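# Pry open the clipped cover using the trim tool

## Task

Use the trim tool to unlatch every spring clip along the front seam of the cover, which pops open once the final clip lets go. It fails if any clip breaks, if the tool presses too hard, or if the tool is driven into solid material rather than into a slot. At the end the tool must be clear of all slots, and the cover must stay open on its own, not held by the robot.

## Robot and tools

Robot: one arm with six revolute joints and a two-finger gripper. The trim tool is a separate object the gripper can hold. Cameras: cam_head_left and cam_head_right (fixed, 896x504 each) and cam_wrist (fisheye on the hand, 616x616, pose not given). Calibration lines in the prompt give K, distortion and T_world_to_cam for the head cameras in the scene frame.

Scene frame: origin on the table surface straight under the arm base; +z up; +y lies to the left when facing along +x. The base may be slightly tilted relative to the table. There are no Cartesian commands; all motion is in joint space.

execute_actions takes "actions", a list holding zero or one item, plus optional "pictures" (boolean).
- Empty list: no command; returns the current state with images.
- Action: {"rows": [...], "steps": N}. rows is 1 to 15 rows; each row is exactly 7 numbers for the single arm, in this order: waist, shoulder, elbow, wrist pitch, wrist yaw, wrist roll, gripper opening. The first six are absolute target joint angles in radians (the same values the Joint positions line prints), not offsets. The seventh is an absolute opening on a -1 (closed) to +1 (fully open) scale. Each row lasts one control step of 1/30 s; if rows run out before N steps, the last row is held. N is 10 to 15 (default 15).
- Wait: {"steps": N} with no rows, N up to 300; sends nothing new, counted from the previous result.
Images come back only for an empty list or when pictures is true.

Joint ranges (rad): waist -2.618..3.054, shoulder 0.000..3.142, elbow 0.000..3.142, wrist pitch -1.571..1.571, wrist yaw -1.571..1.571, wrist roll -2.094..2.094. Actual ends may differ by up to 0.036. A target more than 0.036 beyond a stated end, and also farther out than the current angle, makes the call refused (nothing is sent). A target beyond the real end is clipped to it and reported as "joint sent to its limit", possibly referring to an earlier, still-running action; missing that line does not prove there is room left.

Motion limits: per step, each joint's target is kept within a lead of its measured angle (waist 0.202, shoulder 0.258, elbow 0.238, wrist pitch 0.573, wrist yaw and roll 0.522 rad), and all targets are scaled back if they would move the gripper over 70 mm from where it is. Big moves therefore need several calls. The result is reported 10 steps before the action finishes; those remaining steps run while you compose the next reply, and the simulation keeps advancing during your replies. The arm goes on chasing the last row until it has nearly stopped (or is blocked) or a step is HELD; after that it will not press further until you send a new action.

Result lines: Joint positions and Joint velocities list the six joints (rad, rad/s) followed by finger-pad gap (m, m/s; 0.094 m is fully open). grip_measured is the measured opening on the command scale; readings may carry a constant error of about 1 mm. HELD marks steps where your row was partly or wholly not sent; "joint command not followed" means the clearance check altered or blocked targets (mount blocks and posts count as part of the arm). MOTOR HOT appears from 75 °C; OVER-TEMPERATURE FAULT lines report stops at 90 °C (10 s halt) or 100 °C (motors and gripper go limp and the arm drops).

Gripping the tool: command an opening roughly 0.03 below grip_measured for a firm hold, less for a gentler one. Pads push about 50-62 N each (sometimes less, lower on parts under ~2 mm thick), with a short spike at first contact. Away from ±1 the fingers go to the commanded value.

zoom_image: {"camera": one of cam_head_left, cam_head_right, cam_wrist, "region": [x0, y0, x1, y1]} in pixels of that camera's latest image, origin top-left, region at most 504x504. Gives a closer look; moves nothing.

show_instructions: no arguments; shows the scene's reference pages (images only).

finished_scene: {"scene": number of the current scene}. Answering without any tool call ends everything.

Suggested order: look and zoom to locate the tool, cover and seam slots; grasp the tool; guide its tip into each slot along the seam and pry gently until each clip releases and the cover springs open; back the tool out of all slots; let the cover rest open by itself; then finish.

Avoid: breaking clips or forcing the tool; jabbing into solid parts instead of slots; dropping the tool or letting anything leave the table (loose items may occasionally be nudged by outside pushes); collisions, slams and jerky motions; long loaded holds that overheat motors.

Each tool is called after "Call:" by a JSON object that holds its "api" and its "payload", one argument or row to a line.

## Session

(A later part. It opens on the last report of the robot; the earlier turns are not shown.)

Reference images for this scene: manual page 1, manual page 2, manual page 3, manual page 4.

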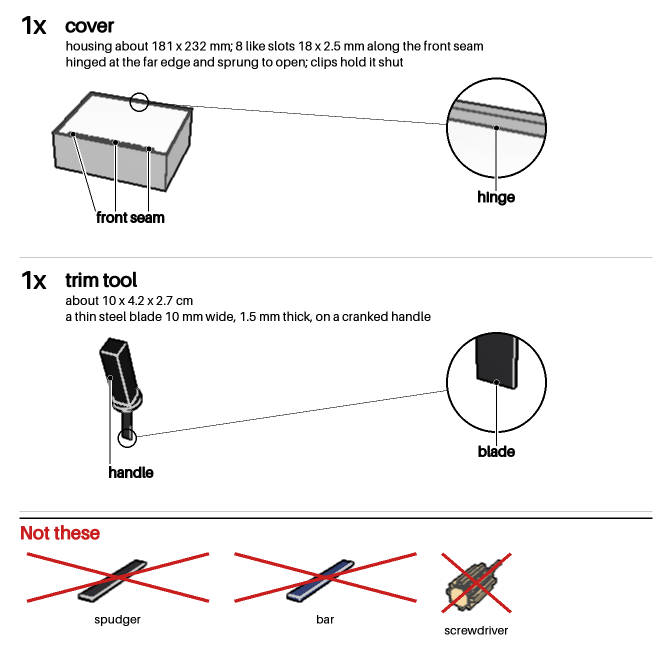

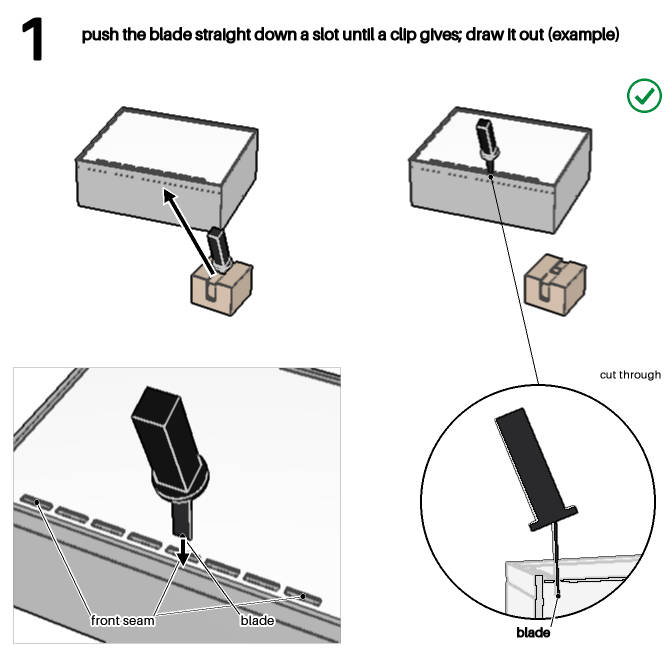

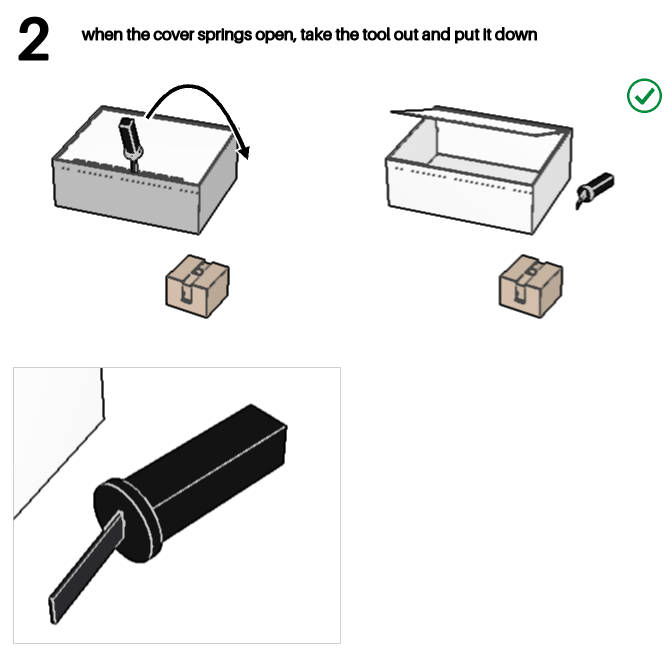

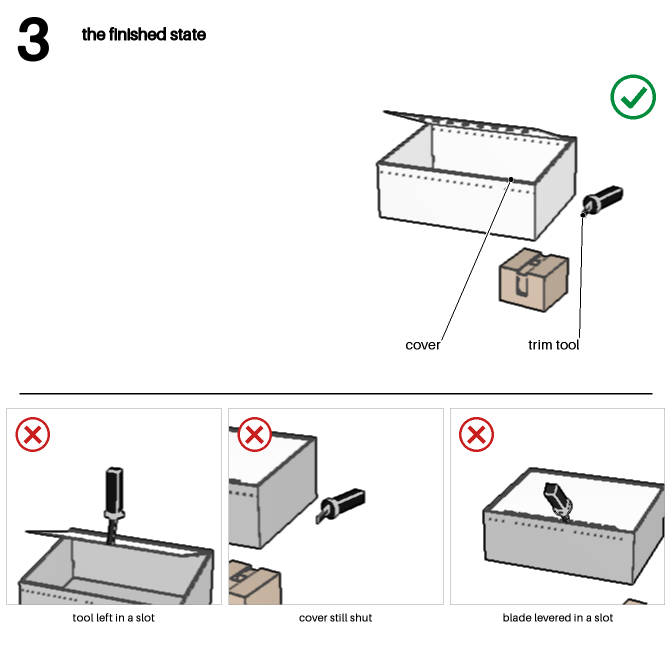

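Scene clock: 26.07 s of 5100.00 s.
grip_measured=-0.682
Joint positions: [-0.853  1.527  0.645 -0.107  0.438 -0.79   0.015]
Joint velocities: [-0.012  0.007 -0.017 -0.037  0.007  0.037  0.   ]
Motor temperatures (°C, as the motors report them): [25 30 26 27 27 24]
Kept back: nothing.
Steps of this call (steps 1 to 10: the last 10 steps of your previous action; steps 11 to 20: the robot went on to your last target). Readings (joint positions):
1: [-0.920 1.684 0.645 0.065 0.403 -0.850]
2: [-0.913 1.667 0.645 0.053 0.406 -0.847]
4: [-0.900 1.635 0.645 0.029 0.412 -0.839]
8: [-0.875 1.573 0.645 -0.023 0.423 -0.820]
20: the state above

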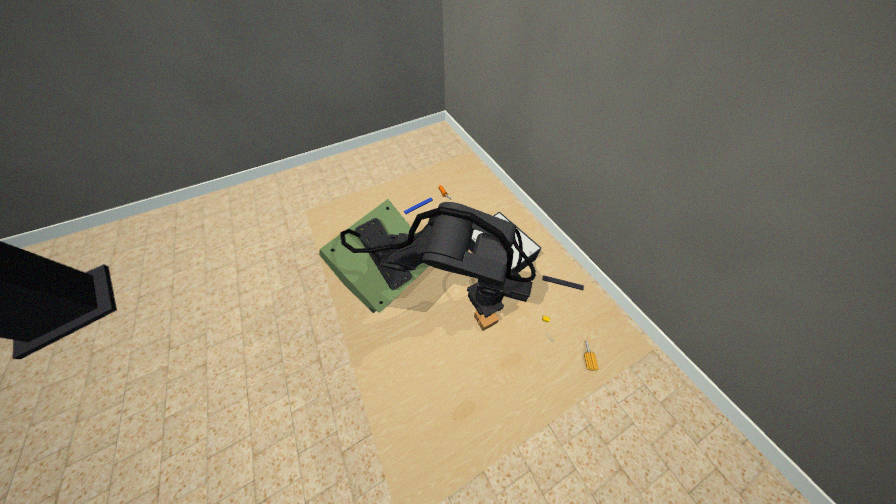

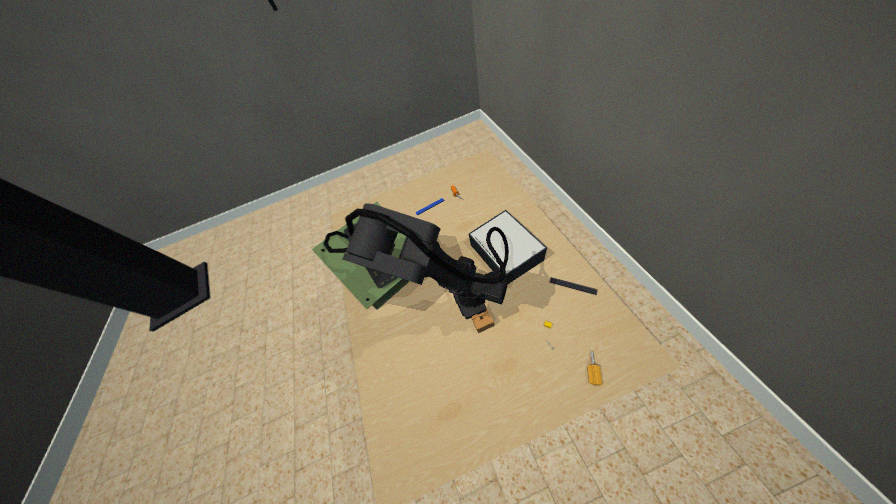

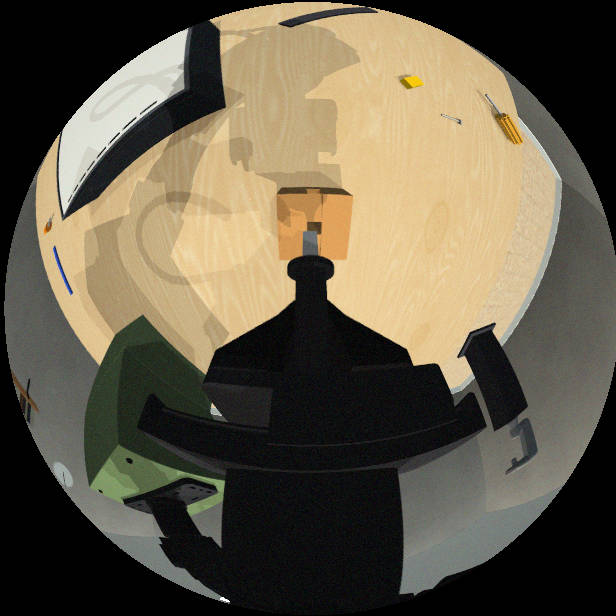

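Call:
{"api": "execute_actions", "payload": {
  "actions": [
    {"rows":[[-0.82,1.515,0.66,-0.15,0.455,-0.76,-0.715],[-0.79,1.515,0.68,-0.18,0.468,-0.735,-0.715],[-0.76,1.515,0.70,-0.215,0.481,-0.71,-0.715],[-0.73,1.515,0.72,-0.25,0.494,-0.685,-0.715],[-0.70,1.515,0.74,-0.285,0.507,-0.66,-0.715],[-0.67,1.516,0.76,-0.32,0.520,-0.635,-0.715],[-0.64,1.518,0.78,-0.355,0.533,-0.61,-0.715],[-0.61,1.520,0.80,-0.39,0.546,-0.585,-0.715],[-0.58,1.523,0.815,-0.425,0.559,-0.56,-0.715],[-0.55,1.526,0.83,-0.46,0.572,-0.535,-0.715],[-0.52,1.530,0.845,-0.49,0.585,-0.51,-0.715],[-0.49,1.534,0.86,-0.52,0.598,-0.485,-0.715],[-0.46,1.538,0.87,-0.55,0.611,-0.46,-0.715],[-0.43,1.542,0.88,-0.575,0.624,-0.43,-0.715],[-0.40,1.546,0.89,-0.595,0.636,-0.40,-0.715]],"steps":15}
  ]
}}

Call:
{"api": "execute_actions", "payload": {
  "actions": [
    {"rows":[[-0.38,1.57,0.905,-0.595,0.640,-0.38,-0.715],[-0.36,1.595,0.92,-0.594,0.644,-0.36,-0.715],[-0.34,1.62,0.935,-0.593,0.648,-0.34,-0.715],[-0.32,1.645,0.95,-0.592,0.652,-0.32,-0.715],[-0.30,1.67,0.965,-0.591,0.656,-0.30,-0.715],[-0.28,1.695,0.98,-0.590,0.660,-0.28,-0.715],[-0.26,1.72,0.995,-0.588,0.664,-0.26,-0.715],[-0.245,1.75,1.01,-0.586,0.668,-0.24,-0.715],[-0.23,1.78,1.025,-0.584,0.672,-0.22,-0.715],[-0.215,1.81,1.04,-0.582,0.676,-0.20,-0.715],[-0.20,1.84,1.05,-0.580,0.680,-0.175,-0.715],[-0.185,1.87,1.06,-0.578,0.684,-0.15,-0.715],[-0.172,1.895,1.07,-0.577,0.687,-0.125,-0.715],[-0.164,1.915,1.078,-0.576,0.689,-0.105,-0.715],[-0.159,1.927,1.082,-0.575,0.690,-0.09,-0.715]],"steps":15}
  ]
}}

Call:
{"api": "execute_actions", "payload": {
  "actions": [
    {"steps":30}
  ],
  "pictures": true
}}

Scene clock: 27.50 s of 5100.00 s.
grip_measured=-0.682
Joint positions: [-0.772  1.527  0.675 -0.186  0.471 -0.736  0.015]
Joint velocities: [ 0.852 -0.017  0.457 -0.637  0.242  0.447 -0.001]
Motor temperatures (°C, as the motors report them): [25 30 26 27 27 24]
Steps of this call (steps 1 to 30: the robot went on to your last target; steps 31 to 38: nothing new was sent; steps 39 to 43: the first 5 steps of this action). Readings (joint positions):
39: [-0.851 1.527 0.645 -0.116 0.442 -0.784]
40: [-0.842 1.527 0.646 -0.123 0.447 -0.777]
42: [-0.801 1.527 0.661 -0.161 0.463 -0.752]
43: the state above

Scene clock: 28.00 s of 5100.00 s.
grip_measured=-0.682
Joint positions: [-0.347  1.606  0.919 -0.535  0.621 -0.4    0.015]
Joint velocities: [ 0.52   0.755  0.427 -0.183  0.183  0.608 -0.   ]
Motor temperatures (°C, as the motors report them): [25 30 26 27 27 24]
Steps of this call (steps 1 to 10: the last 10 steps of your previous action; steps 11 to 15: the first 5 steps of this action). Readings (joint positions):
11: [-0.435 1.531 0.862 -0.479 0.588 -0.491]
12: [-0.409 1.540 0.874 -0.499 0.597 -0.467]
14: [-0.366 1.580 0.904 -0.527 0.613 -0.422]
15: the state above

Scene clock: 29.00 s of 5100.00 s.
grip_measured=-0.682
Joint positions: [-0.171  1.925  1.051 -0.562  0.679 -0.1    0.015]
Joint velocities: [-0.007  0.002  0.007 -0.007 -0.007  0.081  0.   ]
Motor temperatures (°C, as the motors report them): [25 30 26 27 27 24]
Kept back: nothing.
Steps of this call (steps 1 to 10: the last 10 steps of your previous action; steps 11 to 30: the robot went on to your last target). Readings (joint positions):
1: [-0.329 1.633 0.934 -0.541 0.627 -0.379]
2: [-0.311 1.661 0.948 -0.547 0.633 -0.357]
4: [-0.275 1.717 0.976 -0.554 0.643 -0.315]
8: [-0.213 1.835 1.030 -0.557 0.660 -0.229]
30: the state above

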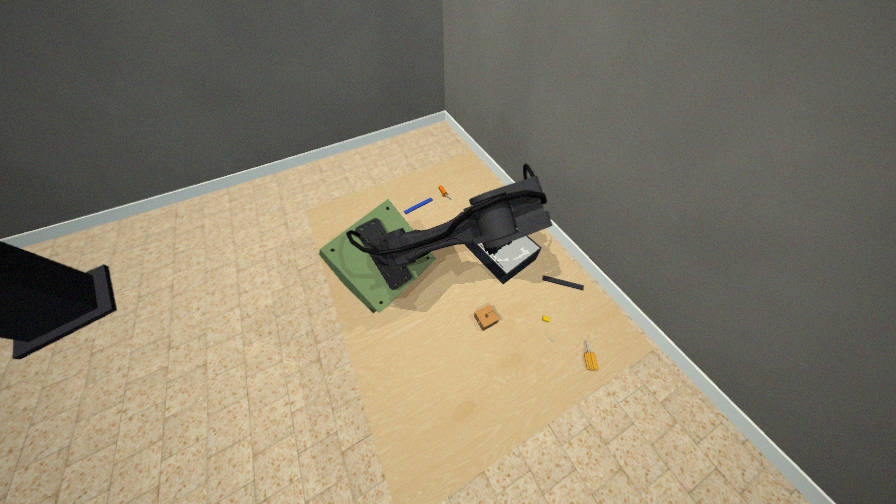

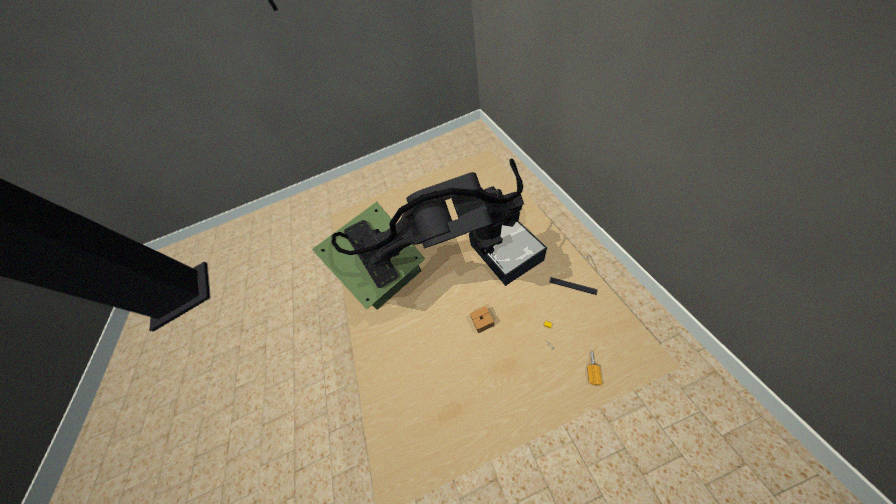

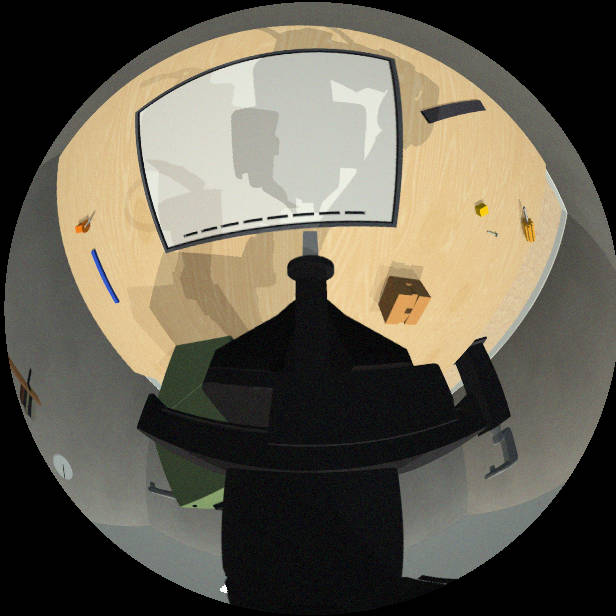

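Call:
{"api": "execute_actions", "payload": {
  "actions": []
}}

Scene clock: 31.03 s of 5100.00 s.
grip_measured=-0.682
Joint positions: [-0.171  1.925  1.051 -0.562  0.679 -0.099  0.015]
Joint velocities: [-0.002 -0.002 -0.002  0.007 -0.022  0.066 -0.   ]
Motor temperatures (°C, as the motors report them): [25 30 26 27 27 24]
Kept back: nothing.
Steps of this call (steps 1 to 15: the robot went on to your last target; steps 16 to 61: nothing new was sent). Readings (joint positions):
1: [-0.171 1.925 1.051 -0.562 0.679 -0.100]
2: [-0.171 1.925 1.051 -0.562 0.679 -0.100]
4: [-0.171 1.925 1.051 -0.562 0.679 -0.100]
8: [-0.171 1.925 1.051 -0.562 0.679 -0.099]
61: the state above
The arm was judged still, so your last target was given up. Only a new action makes it travel on or press farther. Fingers that are still opening or closing keep moving.

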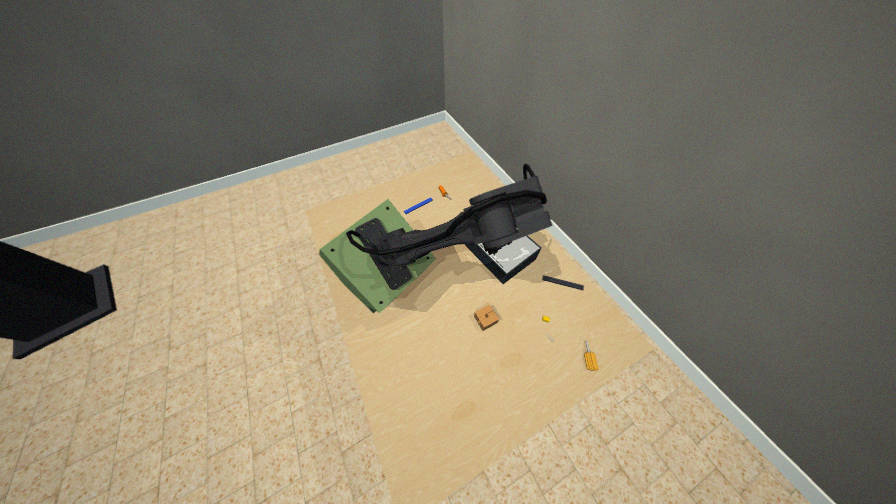

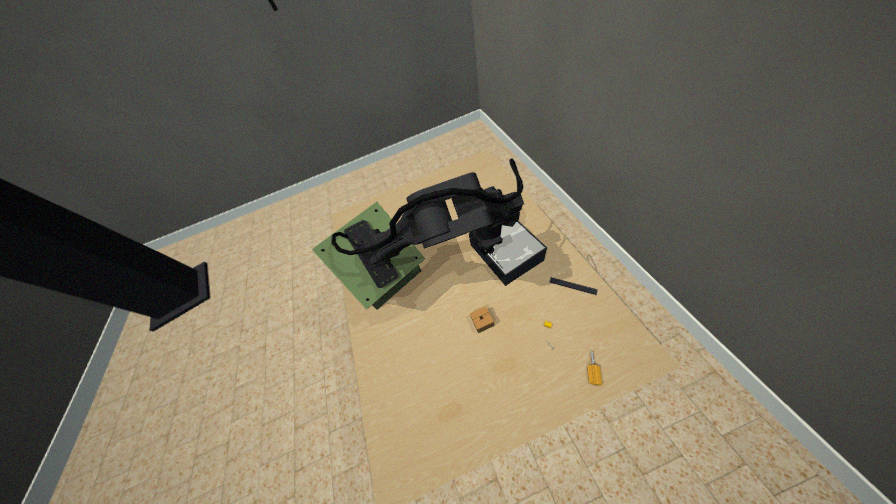

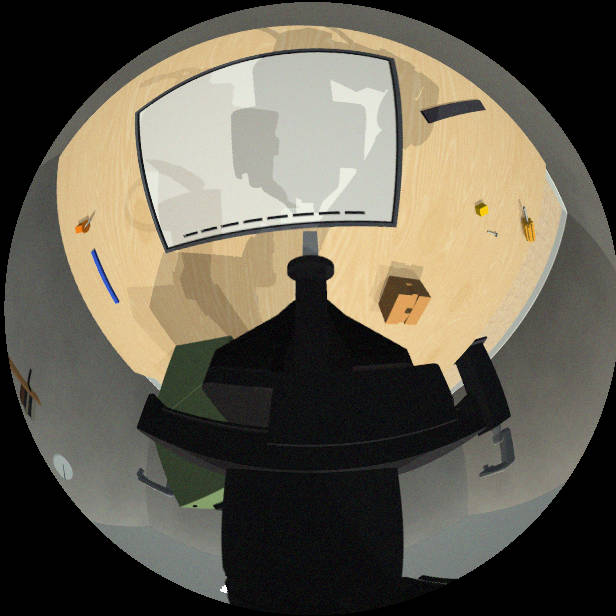

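Call:
{"api": "show_instructions", "payload": {

}}

Call:
{"api": "zoom_image", "payload": {
  "camera": "cam_wrist",
  "region": [150, 170, 430, 300]
}}

Reference images for this scene: manual page 1, manual page 2, manual page 3, manual page 4.

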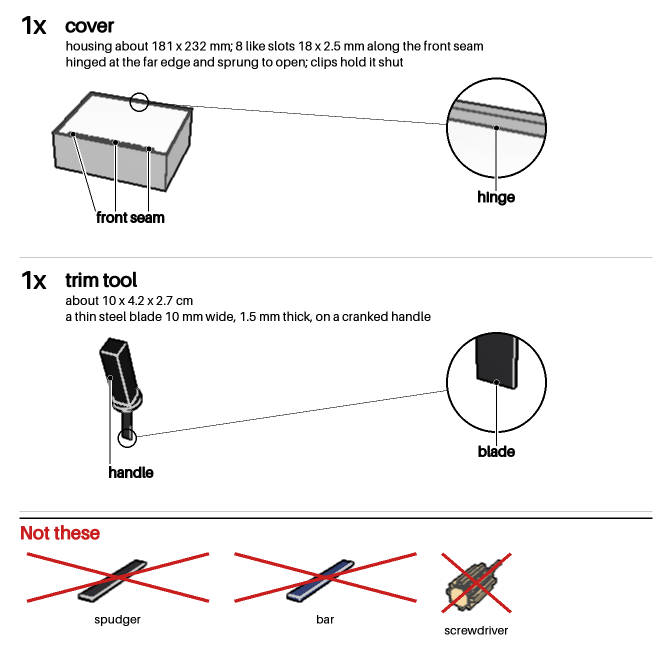

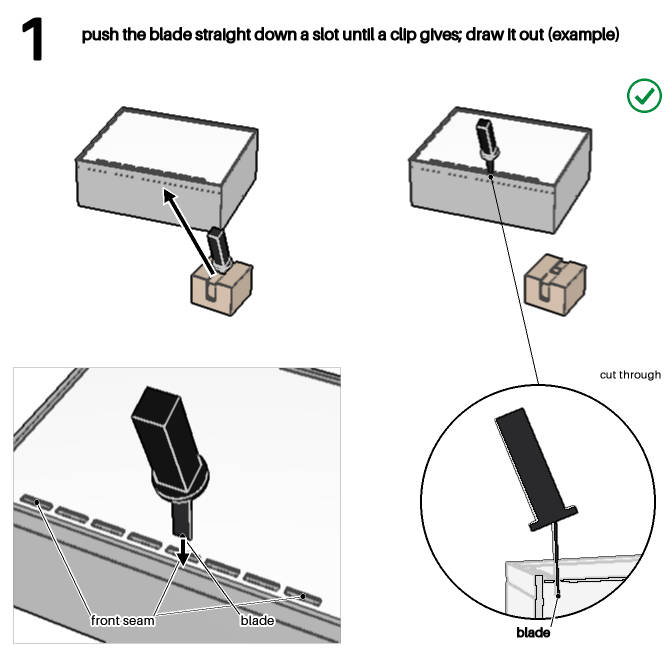

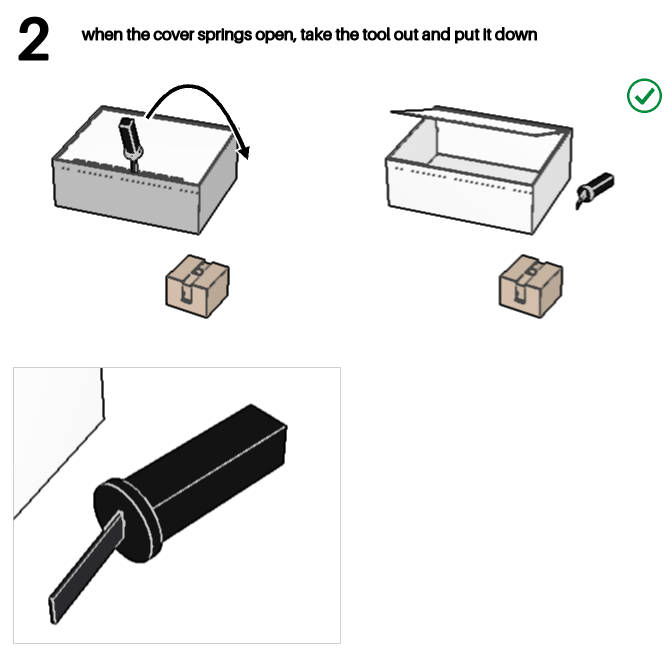

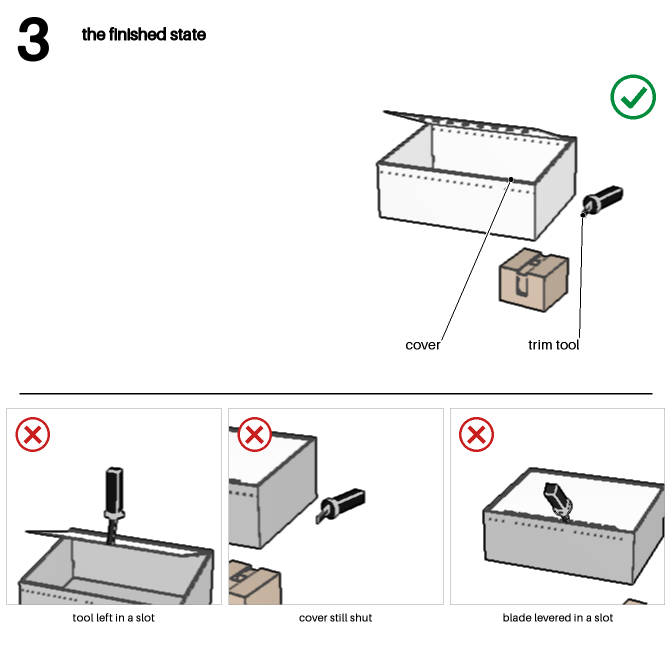

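Region (150, 170, 430, 300) of cam_wrist's 616x616 image, scaled by 1.800, with more detail than that image has; it fills the top 234 rows of this view, and the rest is white.

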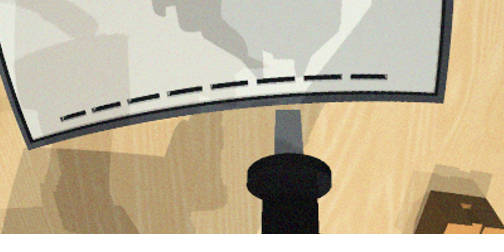

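Call:
{"api": "execute_actions", "payload": {
  "actions": [
    {"rows":[[-0.18,1.94,1.05,-0.53,0.68,-0.15,-0.715],[-0.19,1.955,1.03,-0.50,0.672,-0.2,-0.715],[-0.203,1.967,1.013,-0.476,0.668,-0.253,-0.715]],"steps":15}
  ]
}}

Call:
{"api": "execute_actions", "payload": {
  "actions": [
    {"steps":15}
  ],
  "pictures": true
}}

Scene clock: 34.37 s of 5100.00 s.
grip_measured=-0.682
Joint positions: [-0.192  1.943  1.05  -0.521  0.679 -0.181  0.015]
Joint velocities: [-0.193  0.139 -0.085  0.344  0.007 -0.418  0.001]
Motor temperatures (°C, as the motors report them): [25 30 27 27 27 24]
Steps of this call (steps 1 to 90: nothing new was sent; then 0.17 s passed at rest; steps 91 to 95: the first 5 steps of this action). Readings (joint positions):
91: [-0.171 1.925 1.051 -0.561 0.679 -0.106]
92: [-0.173 1.927 1.051 -0.555 0.679 -0.121]
94: [-0.185 1.937 1.051 -0.531 0.679 -0.164]
95: the state above

Scene clock: 34.87 s of 5100.00 s.
grip_measured=-0.681
Joint positions: [-0.205  1.954  1.033 -0.495  0.678 -0.242  0.015]
Joint velocities: [-0.012 -0.002 -0.002  0.007 -0.051 -0.007  0.001]
Motor temperatures (°C, as the motors report them): [25 30 27 27 27 24]
Kept back: nothing.
Steps of this call (steps 1 to 10: the last 10 steps of your previous action; steps 11 to 15: the robot went on to your last target). Readings (joint positions):
1: [-0.198 1.947 1.046 -0.513 0.679 -0.193]
2: [-0.202 1.950 1.042 -0.509 0.679 -0.203]
4: [-0.205 1.954 1.035 -0.505 0.679 -0.218]
8: [-0.205 1.954 1.033 -0.500 0.678 -0.234]
15: the state above

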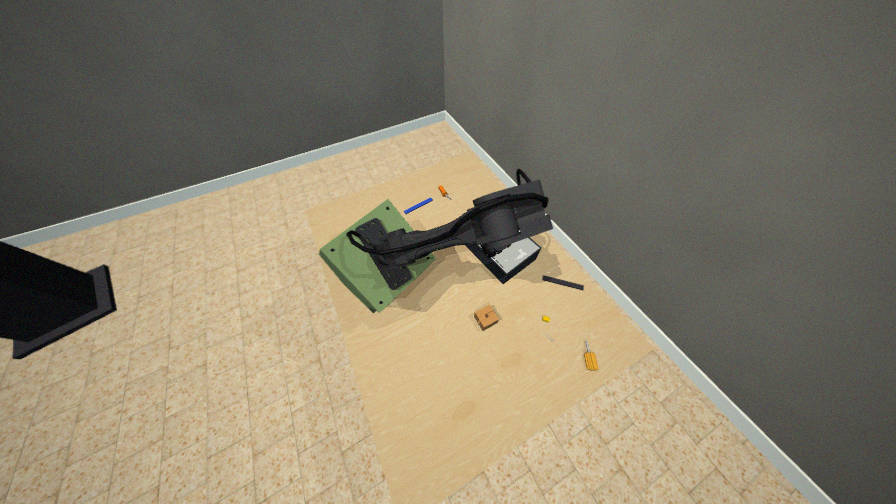

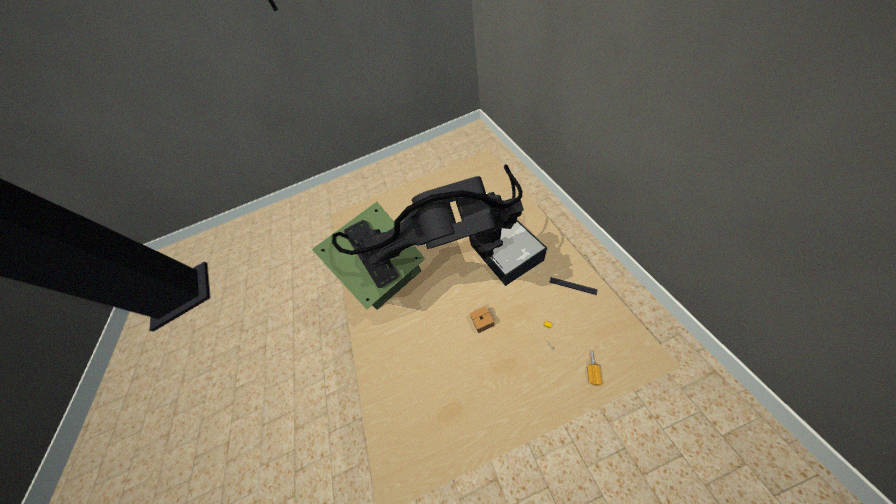

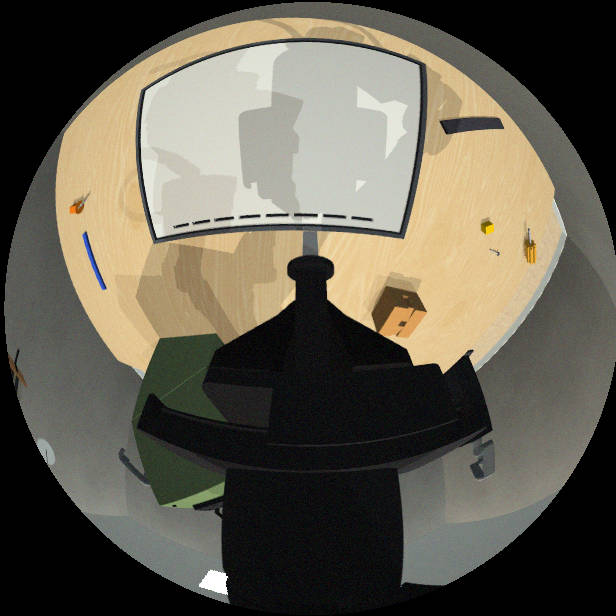

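Call:
{"api": "zoom_image", "payload": {
  "camera": "cam_wrist",
  "region": [140, 170, 420, 300]
}}

Region (140, 170, 420, 300) of cam_wrist's 616x616 image, scaled by 1.800, with more detail than that image has; it fills the top 234 rows of this view, and the rest is white.

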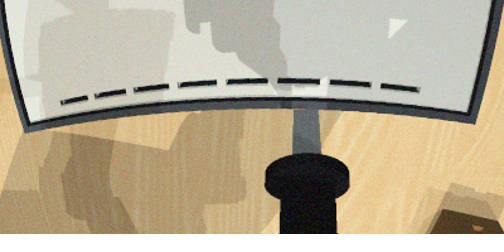

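Call:
{"api": "execute_actions", "payload": {
  "actions": [
    {"rows":[[-0.209,1.98,1.04,-0.465,0.668,-0.24,-0.715],[-0.214,1.992,1.055,-0.452,0.668,-0.23,-0.715],[-0.219,2.004,1.066,-0.440,0.668,-0.223,-0.715]],"steps":15}
  ]
}}

Call:
{"api": "execute_actions", "payload": {
  "actions": [
    {"steps":20}
  ],
  "pictures": true
}}

Call:
{"api": "zoom_image", "payload": {
  "camera": "cam_wrist",
  "region": [170, 180, 450, 300]
}}

Scene clock: 38.13 s of 5100.00 s.
grip_measured=-0.681
Joint positions: [-0.213  1.98   1.033 -0.471  0.678 -0.238  0.015]
Joint velocities: [-0.1    0.212 -0.022  0.168  0.037  0.037  0.001]
Motor temperatures (°C, as the motors report them): [25 30 27 27 27 24]
Steps of this call (steps 1 to 15: the robot went on to your last target; steps 16 to 90: nothing new was sent; then 0.10 s passed at rest; steps 91 to 95: the first 5 steps of this action). Readings (joint positions):
91: [-0.205 1.955 1.033 -0.492 0.678 -0.244]
92: [-0.206 1.959 1.033 -0.488 0.678 -0.243]
94: [-0.210 1.972 1.033 -0.474 0.678 -0.239]
95: the state above

Scene clock: 38.80 s of 5100.00 s.
grip_measured=-0.681
Joint positions: [-0.215  1.988  1.038 -0.467  0.679 -0.233  0.015]
Joint velocities: [-0.007 -0.002  0.007 -0.051  0.022  0.051  0.   ]
Motor temperatures (°C, as the motors report them): [25 30 27 27 27 24]
Kept back: nothing.
Steps of this call (steps 1 to 10: the last 10 steps of your previous action; steps 11 to 15: the robot went on to your last target; steps 16 to 20: nothing new was sent). Readings (joint positions):
1: [-0.215 1.986 1.033 -0.469 0.678 -0.237]
2: [-0.215 1.988 1.033 -0.470 0.679 -0.235]
4: [-0.215 1.988 1.037 -0.469 0.679 -0.234]
8: [-0.215 1.988 1.038 -0.467 0.679 -0.233]
20: the state above
The arm was judged still, so your last target was given up. Only a new action makes it travel on or press farther. Fingers that are still opening or closing keep moving.

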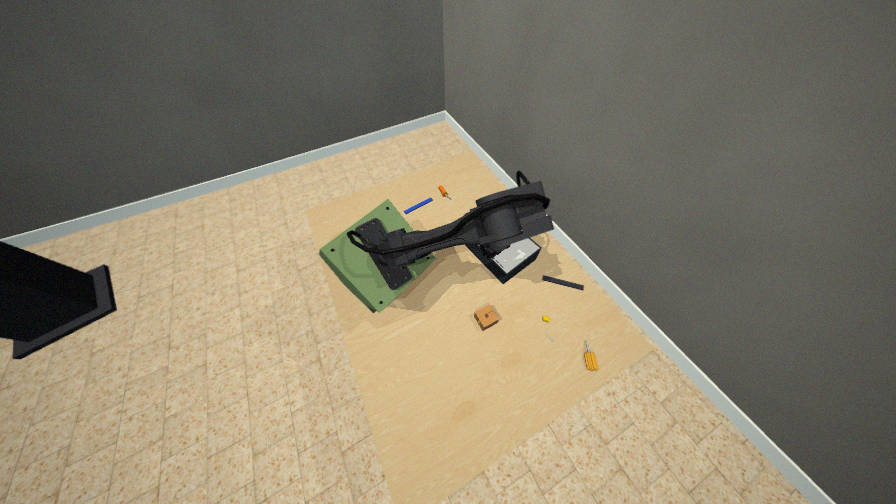

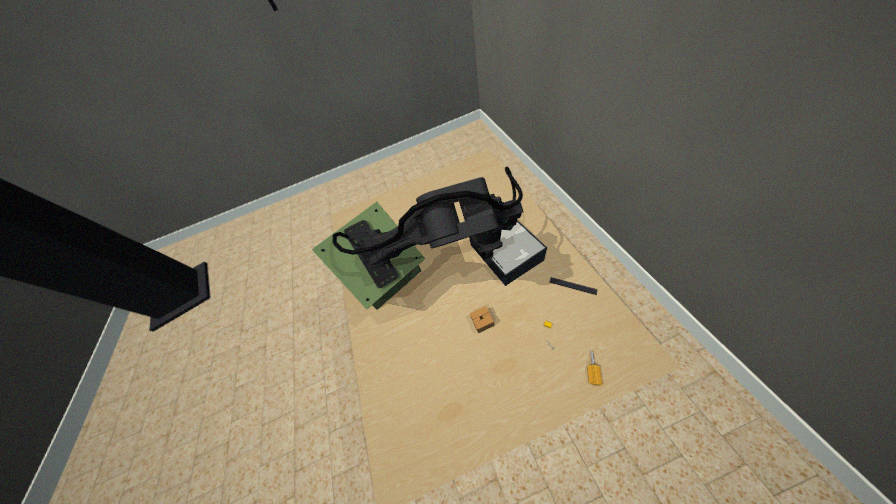

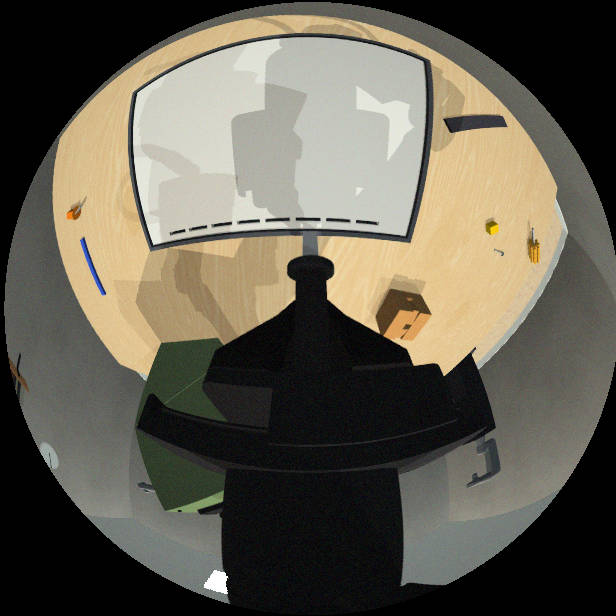

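Region (170, 180, 450, 300) of cam_wrist's 616x616 image, scaled by 1.800, with more detail than that image has; it fills the top 216 rows of this view, and the rest is white.

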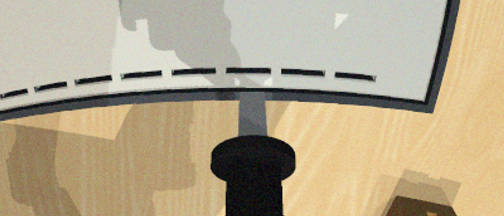

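Call:
{"api": "execute_actions", "payload": {
  "actions": [
    {"rows":[[-0.221,2.01,1.07,-0.435,0.668,-0.225,-0.715],[-0.223,2.018,1.075,-0.427,0.668,-0.225,-0.715]],"steps":15}
  ]
}}

Call:
{"api": "execute_actions", "payload": {
  "actions": [
    {"steps":20}
  ],
  "pictures": true
}}

Call:
{"api": "zoom_image", "payload": {
  "camera": "cam_wrist",
  "region": [241, 184, 381, 274]
}}

Scene clock: 40.13 s of 5100.00 s.
grip_measured=-0.681
Joint positions: [-0.215  1.989  1.043 -0.465  0.678 -0.233  0.015]
Joint velocities: [-0.007  0.037  0.056  0.081 -0.051 -0.051  0.001]
Motor temperatures (°C, as the motors report them): [26 30 27 27 27 24]
Steps of this call (steps 1 to 35: nothing new was sent; steps 36 to 40: the first 5 steps of this action). Readings (joint positions):
36: [-0.215 1.988 1.038 -0.466 0.679 -0.233]
37: [-0.215 1.988 1.039 -0.466 0.679 -0.233]
39: [-0.215 1.989 1.042 -0.466 0.679 -0.233]
40: the state above

Scene clock: 40.80 s of 5100.00 s.
grip_measured=-0.681
Joint positions: [-0.22   2.     1.049 -0.45   0.678 -0.233  0.015]
Joint velocities: [-0.002 -0.012 -0.002 -0.051 -0.022  0.022  0.   ]
Motor temperatures (°C, as the motors report them): [26 30 27 27 27 24]
Kept back: nothing.
Steps of this call (steps 1 to 10: the last 10 steps of your previous action; steps 11 to 20: the robot went on to your last target). Readings (joint positions):
1: [-0.216 1.991 1.045 -0.461 0.678 -0.233]
2: [-0.217 1.994 1.047 -0.457 0.678 -0.233]
4: [-0.220 2.000 1.049 -0.451 0.678 -0.233]
8: [-0.220 2.000 1.049 -0.450 0.678 -0.233]
20: the state above

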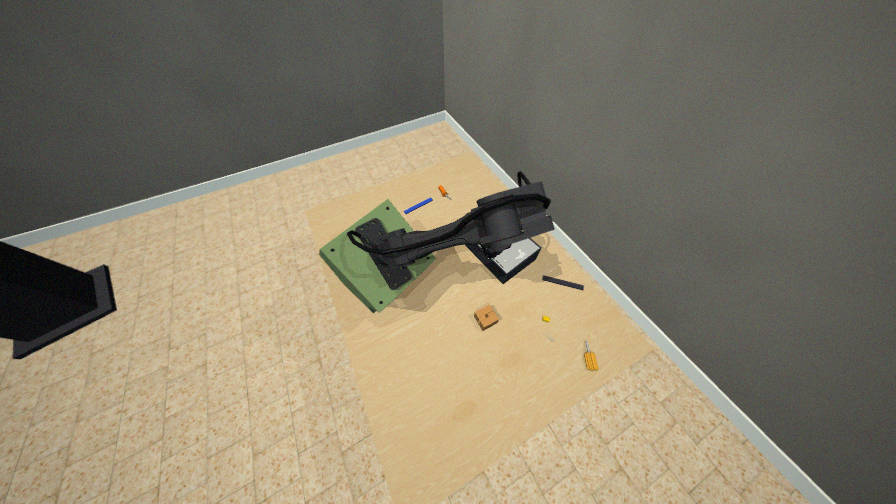

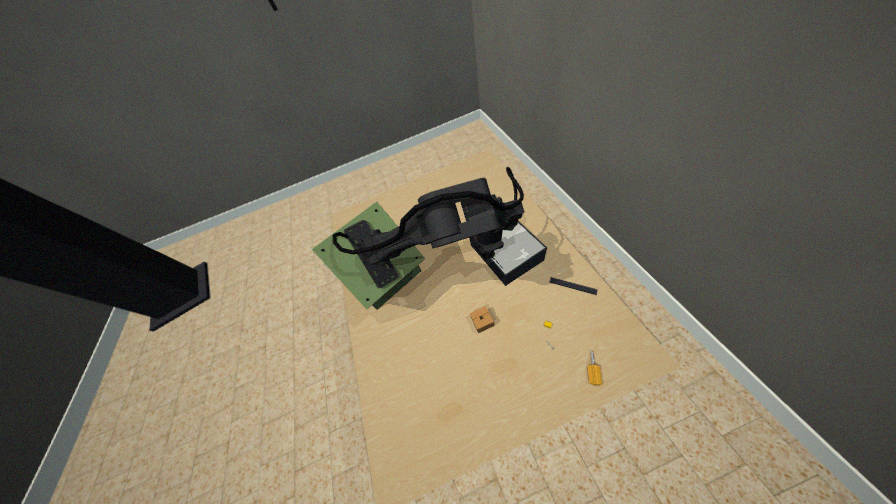

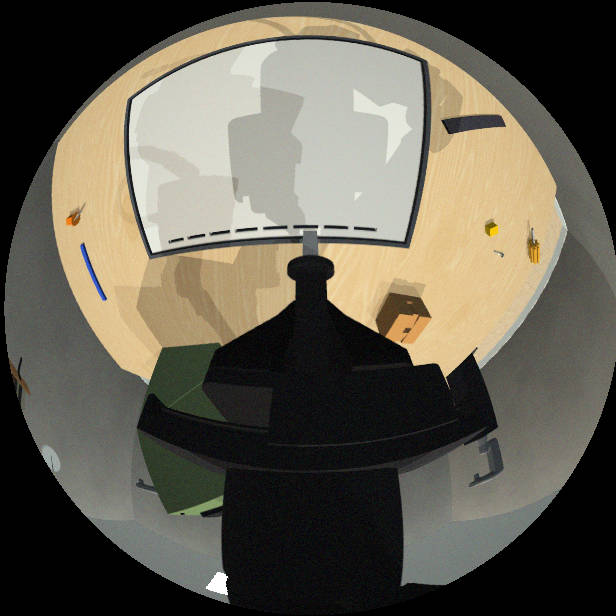

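Region (241, 184, 381, 274) of cam_wrist's 616x616 image, scaled by 3.600, with more detail than that image has; it fills the top 324 rows of this view, and the rest is white.

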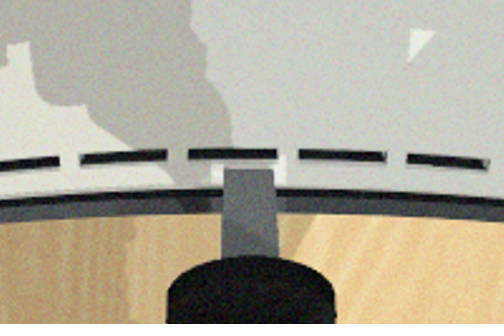

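Call:
{"api": "execute_actions", "payload": {
  "actions": [
    {"rows":[[-0.21,2.02,1.075,-0.427,0.668,-0.218,-0.715],[-0.199,2.023,1.075,-0.427,0.668,-0.212,-0.715]],"steps":15}
  ]
}}

Call:
{"api": "execute_actions", "payload": {
  "actions": [
    {"steps":20}
  ],
  "pictures": true
}}

Call:
{"api": "zoom_image", "payload": {
  "camera": "cam_wrist",
  "region": [241, 184, 381, 274]
}}

Scene clock: 42.93 s of 5100.00 s.
grip_measured=-0.681
Joint positions: [-0.218  2.     1.049 -0.449  0.678 -0.226  0.015]
Joint velocities: [-0.002  0.002 -0.017 -0.081 -0.081  0.022 -0.   ]
Motor temperatures (°C, as the motors report them): [26 30 27 27 27 24]
Steps of this call (steps 1 to 15: the robot went on to your last target; steps 16 to 59: nothing new was sent; steps 60 to 64: the first 5 steps of this action). Readings (joint positions):
60: [-0.220 2.000 1.049 -0.450 0.678 -0.232]
61: [-0.219 2.000 1.049 -0.450 0.678 -0.230]
63: [-0.218 2.000 1.049 -0.450 0.678 -0.227]
64: the state above

Scene clock: 43.60 s of 5100.00 s.
grip_measured=-0.682
Joint positions: [-0.218  2.     1.049 -0.448  0.678 -0.221  0.015]
Joint velocities: [-0.007 -0.017  0.002  0.037 -0.051 -0.007 -0.   ]
Motor temperatures (°C, as the motors report them): [26 30 27 27 27 24]
Kept back: nothing.
Steps of this call (steps 1 to 10: the last 10 steps of your previous action; steps 11 to 15: the robot went on to your last target; steps 16 to 20: nothing new was sent). Readings (joint positions):
1: [-0.218 2.000 1.049 -0.448 0.678 -0.225]
2: [-0.218 2.000 1.049 -0.448 0.678 -0.224]
4: [-0.218 2.000 1.049 -0.448 0.678 -0.223]
8: [-0.218 2.000 1.049 -0.448 0.678 -0.222]
20: the state above
The arm was judged still, so your last target was given up. Only a new action makes it travel on or press farther. Fingers that are still opening or closing keep moving.

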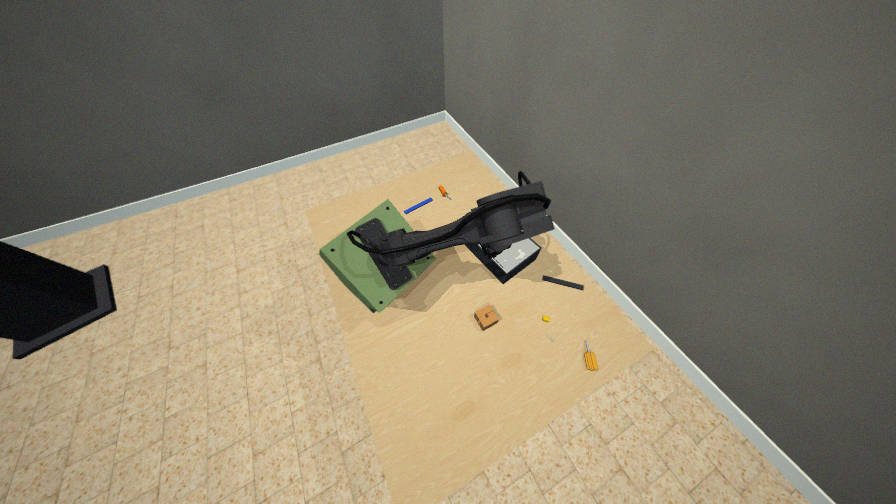

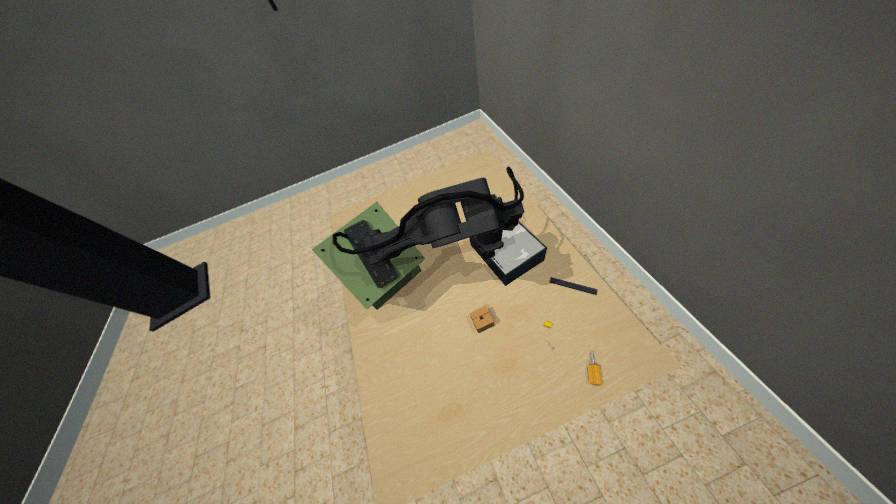

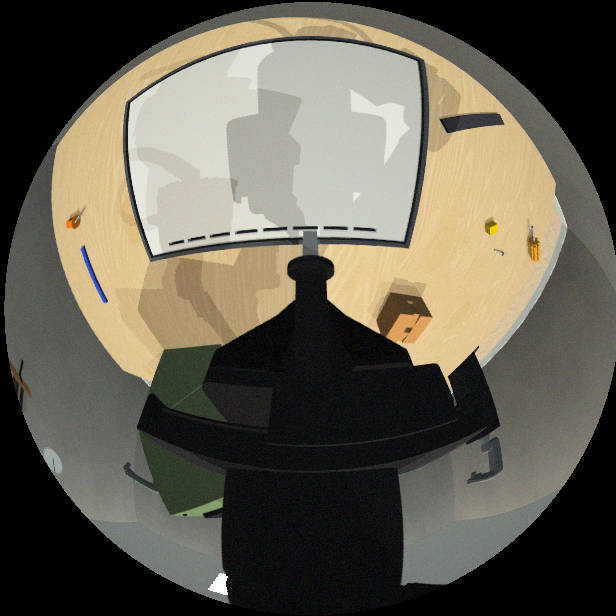

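Region (241, 184, 381, 274) of cam_wrist's 616x616 image, scaled by 3.600, with more detail than that image has; it fills the top 324 rows of this view, and the rest is white.

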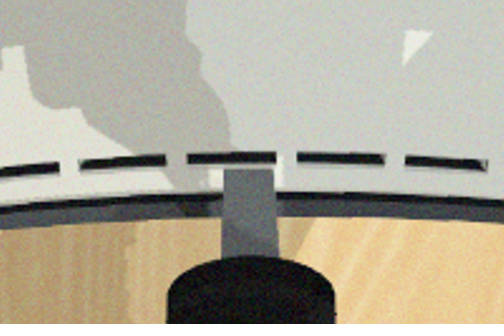

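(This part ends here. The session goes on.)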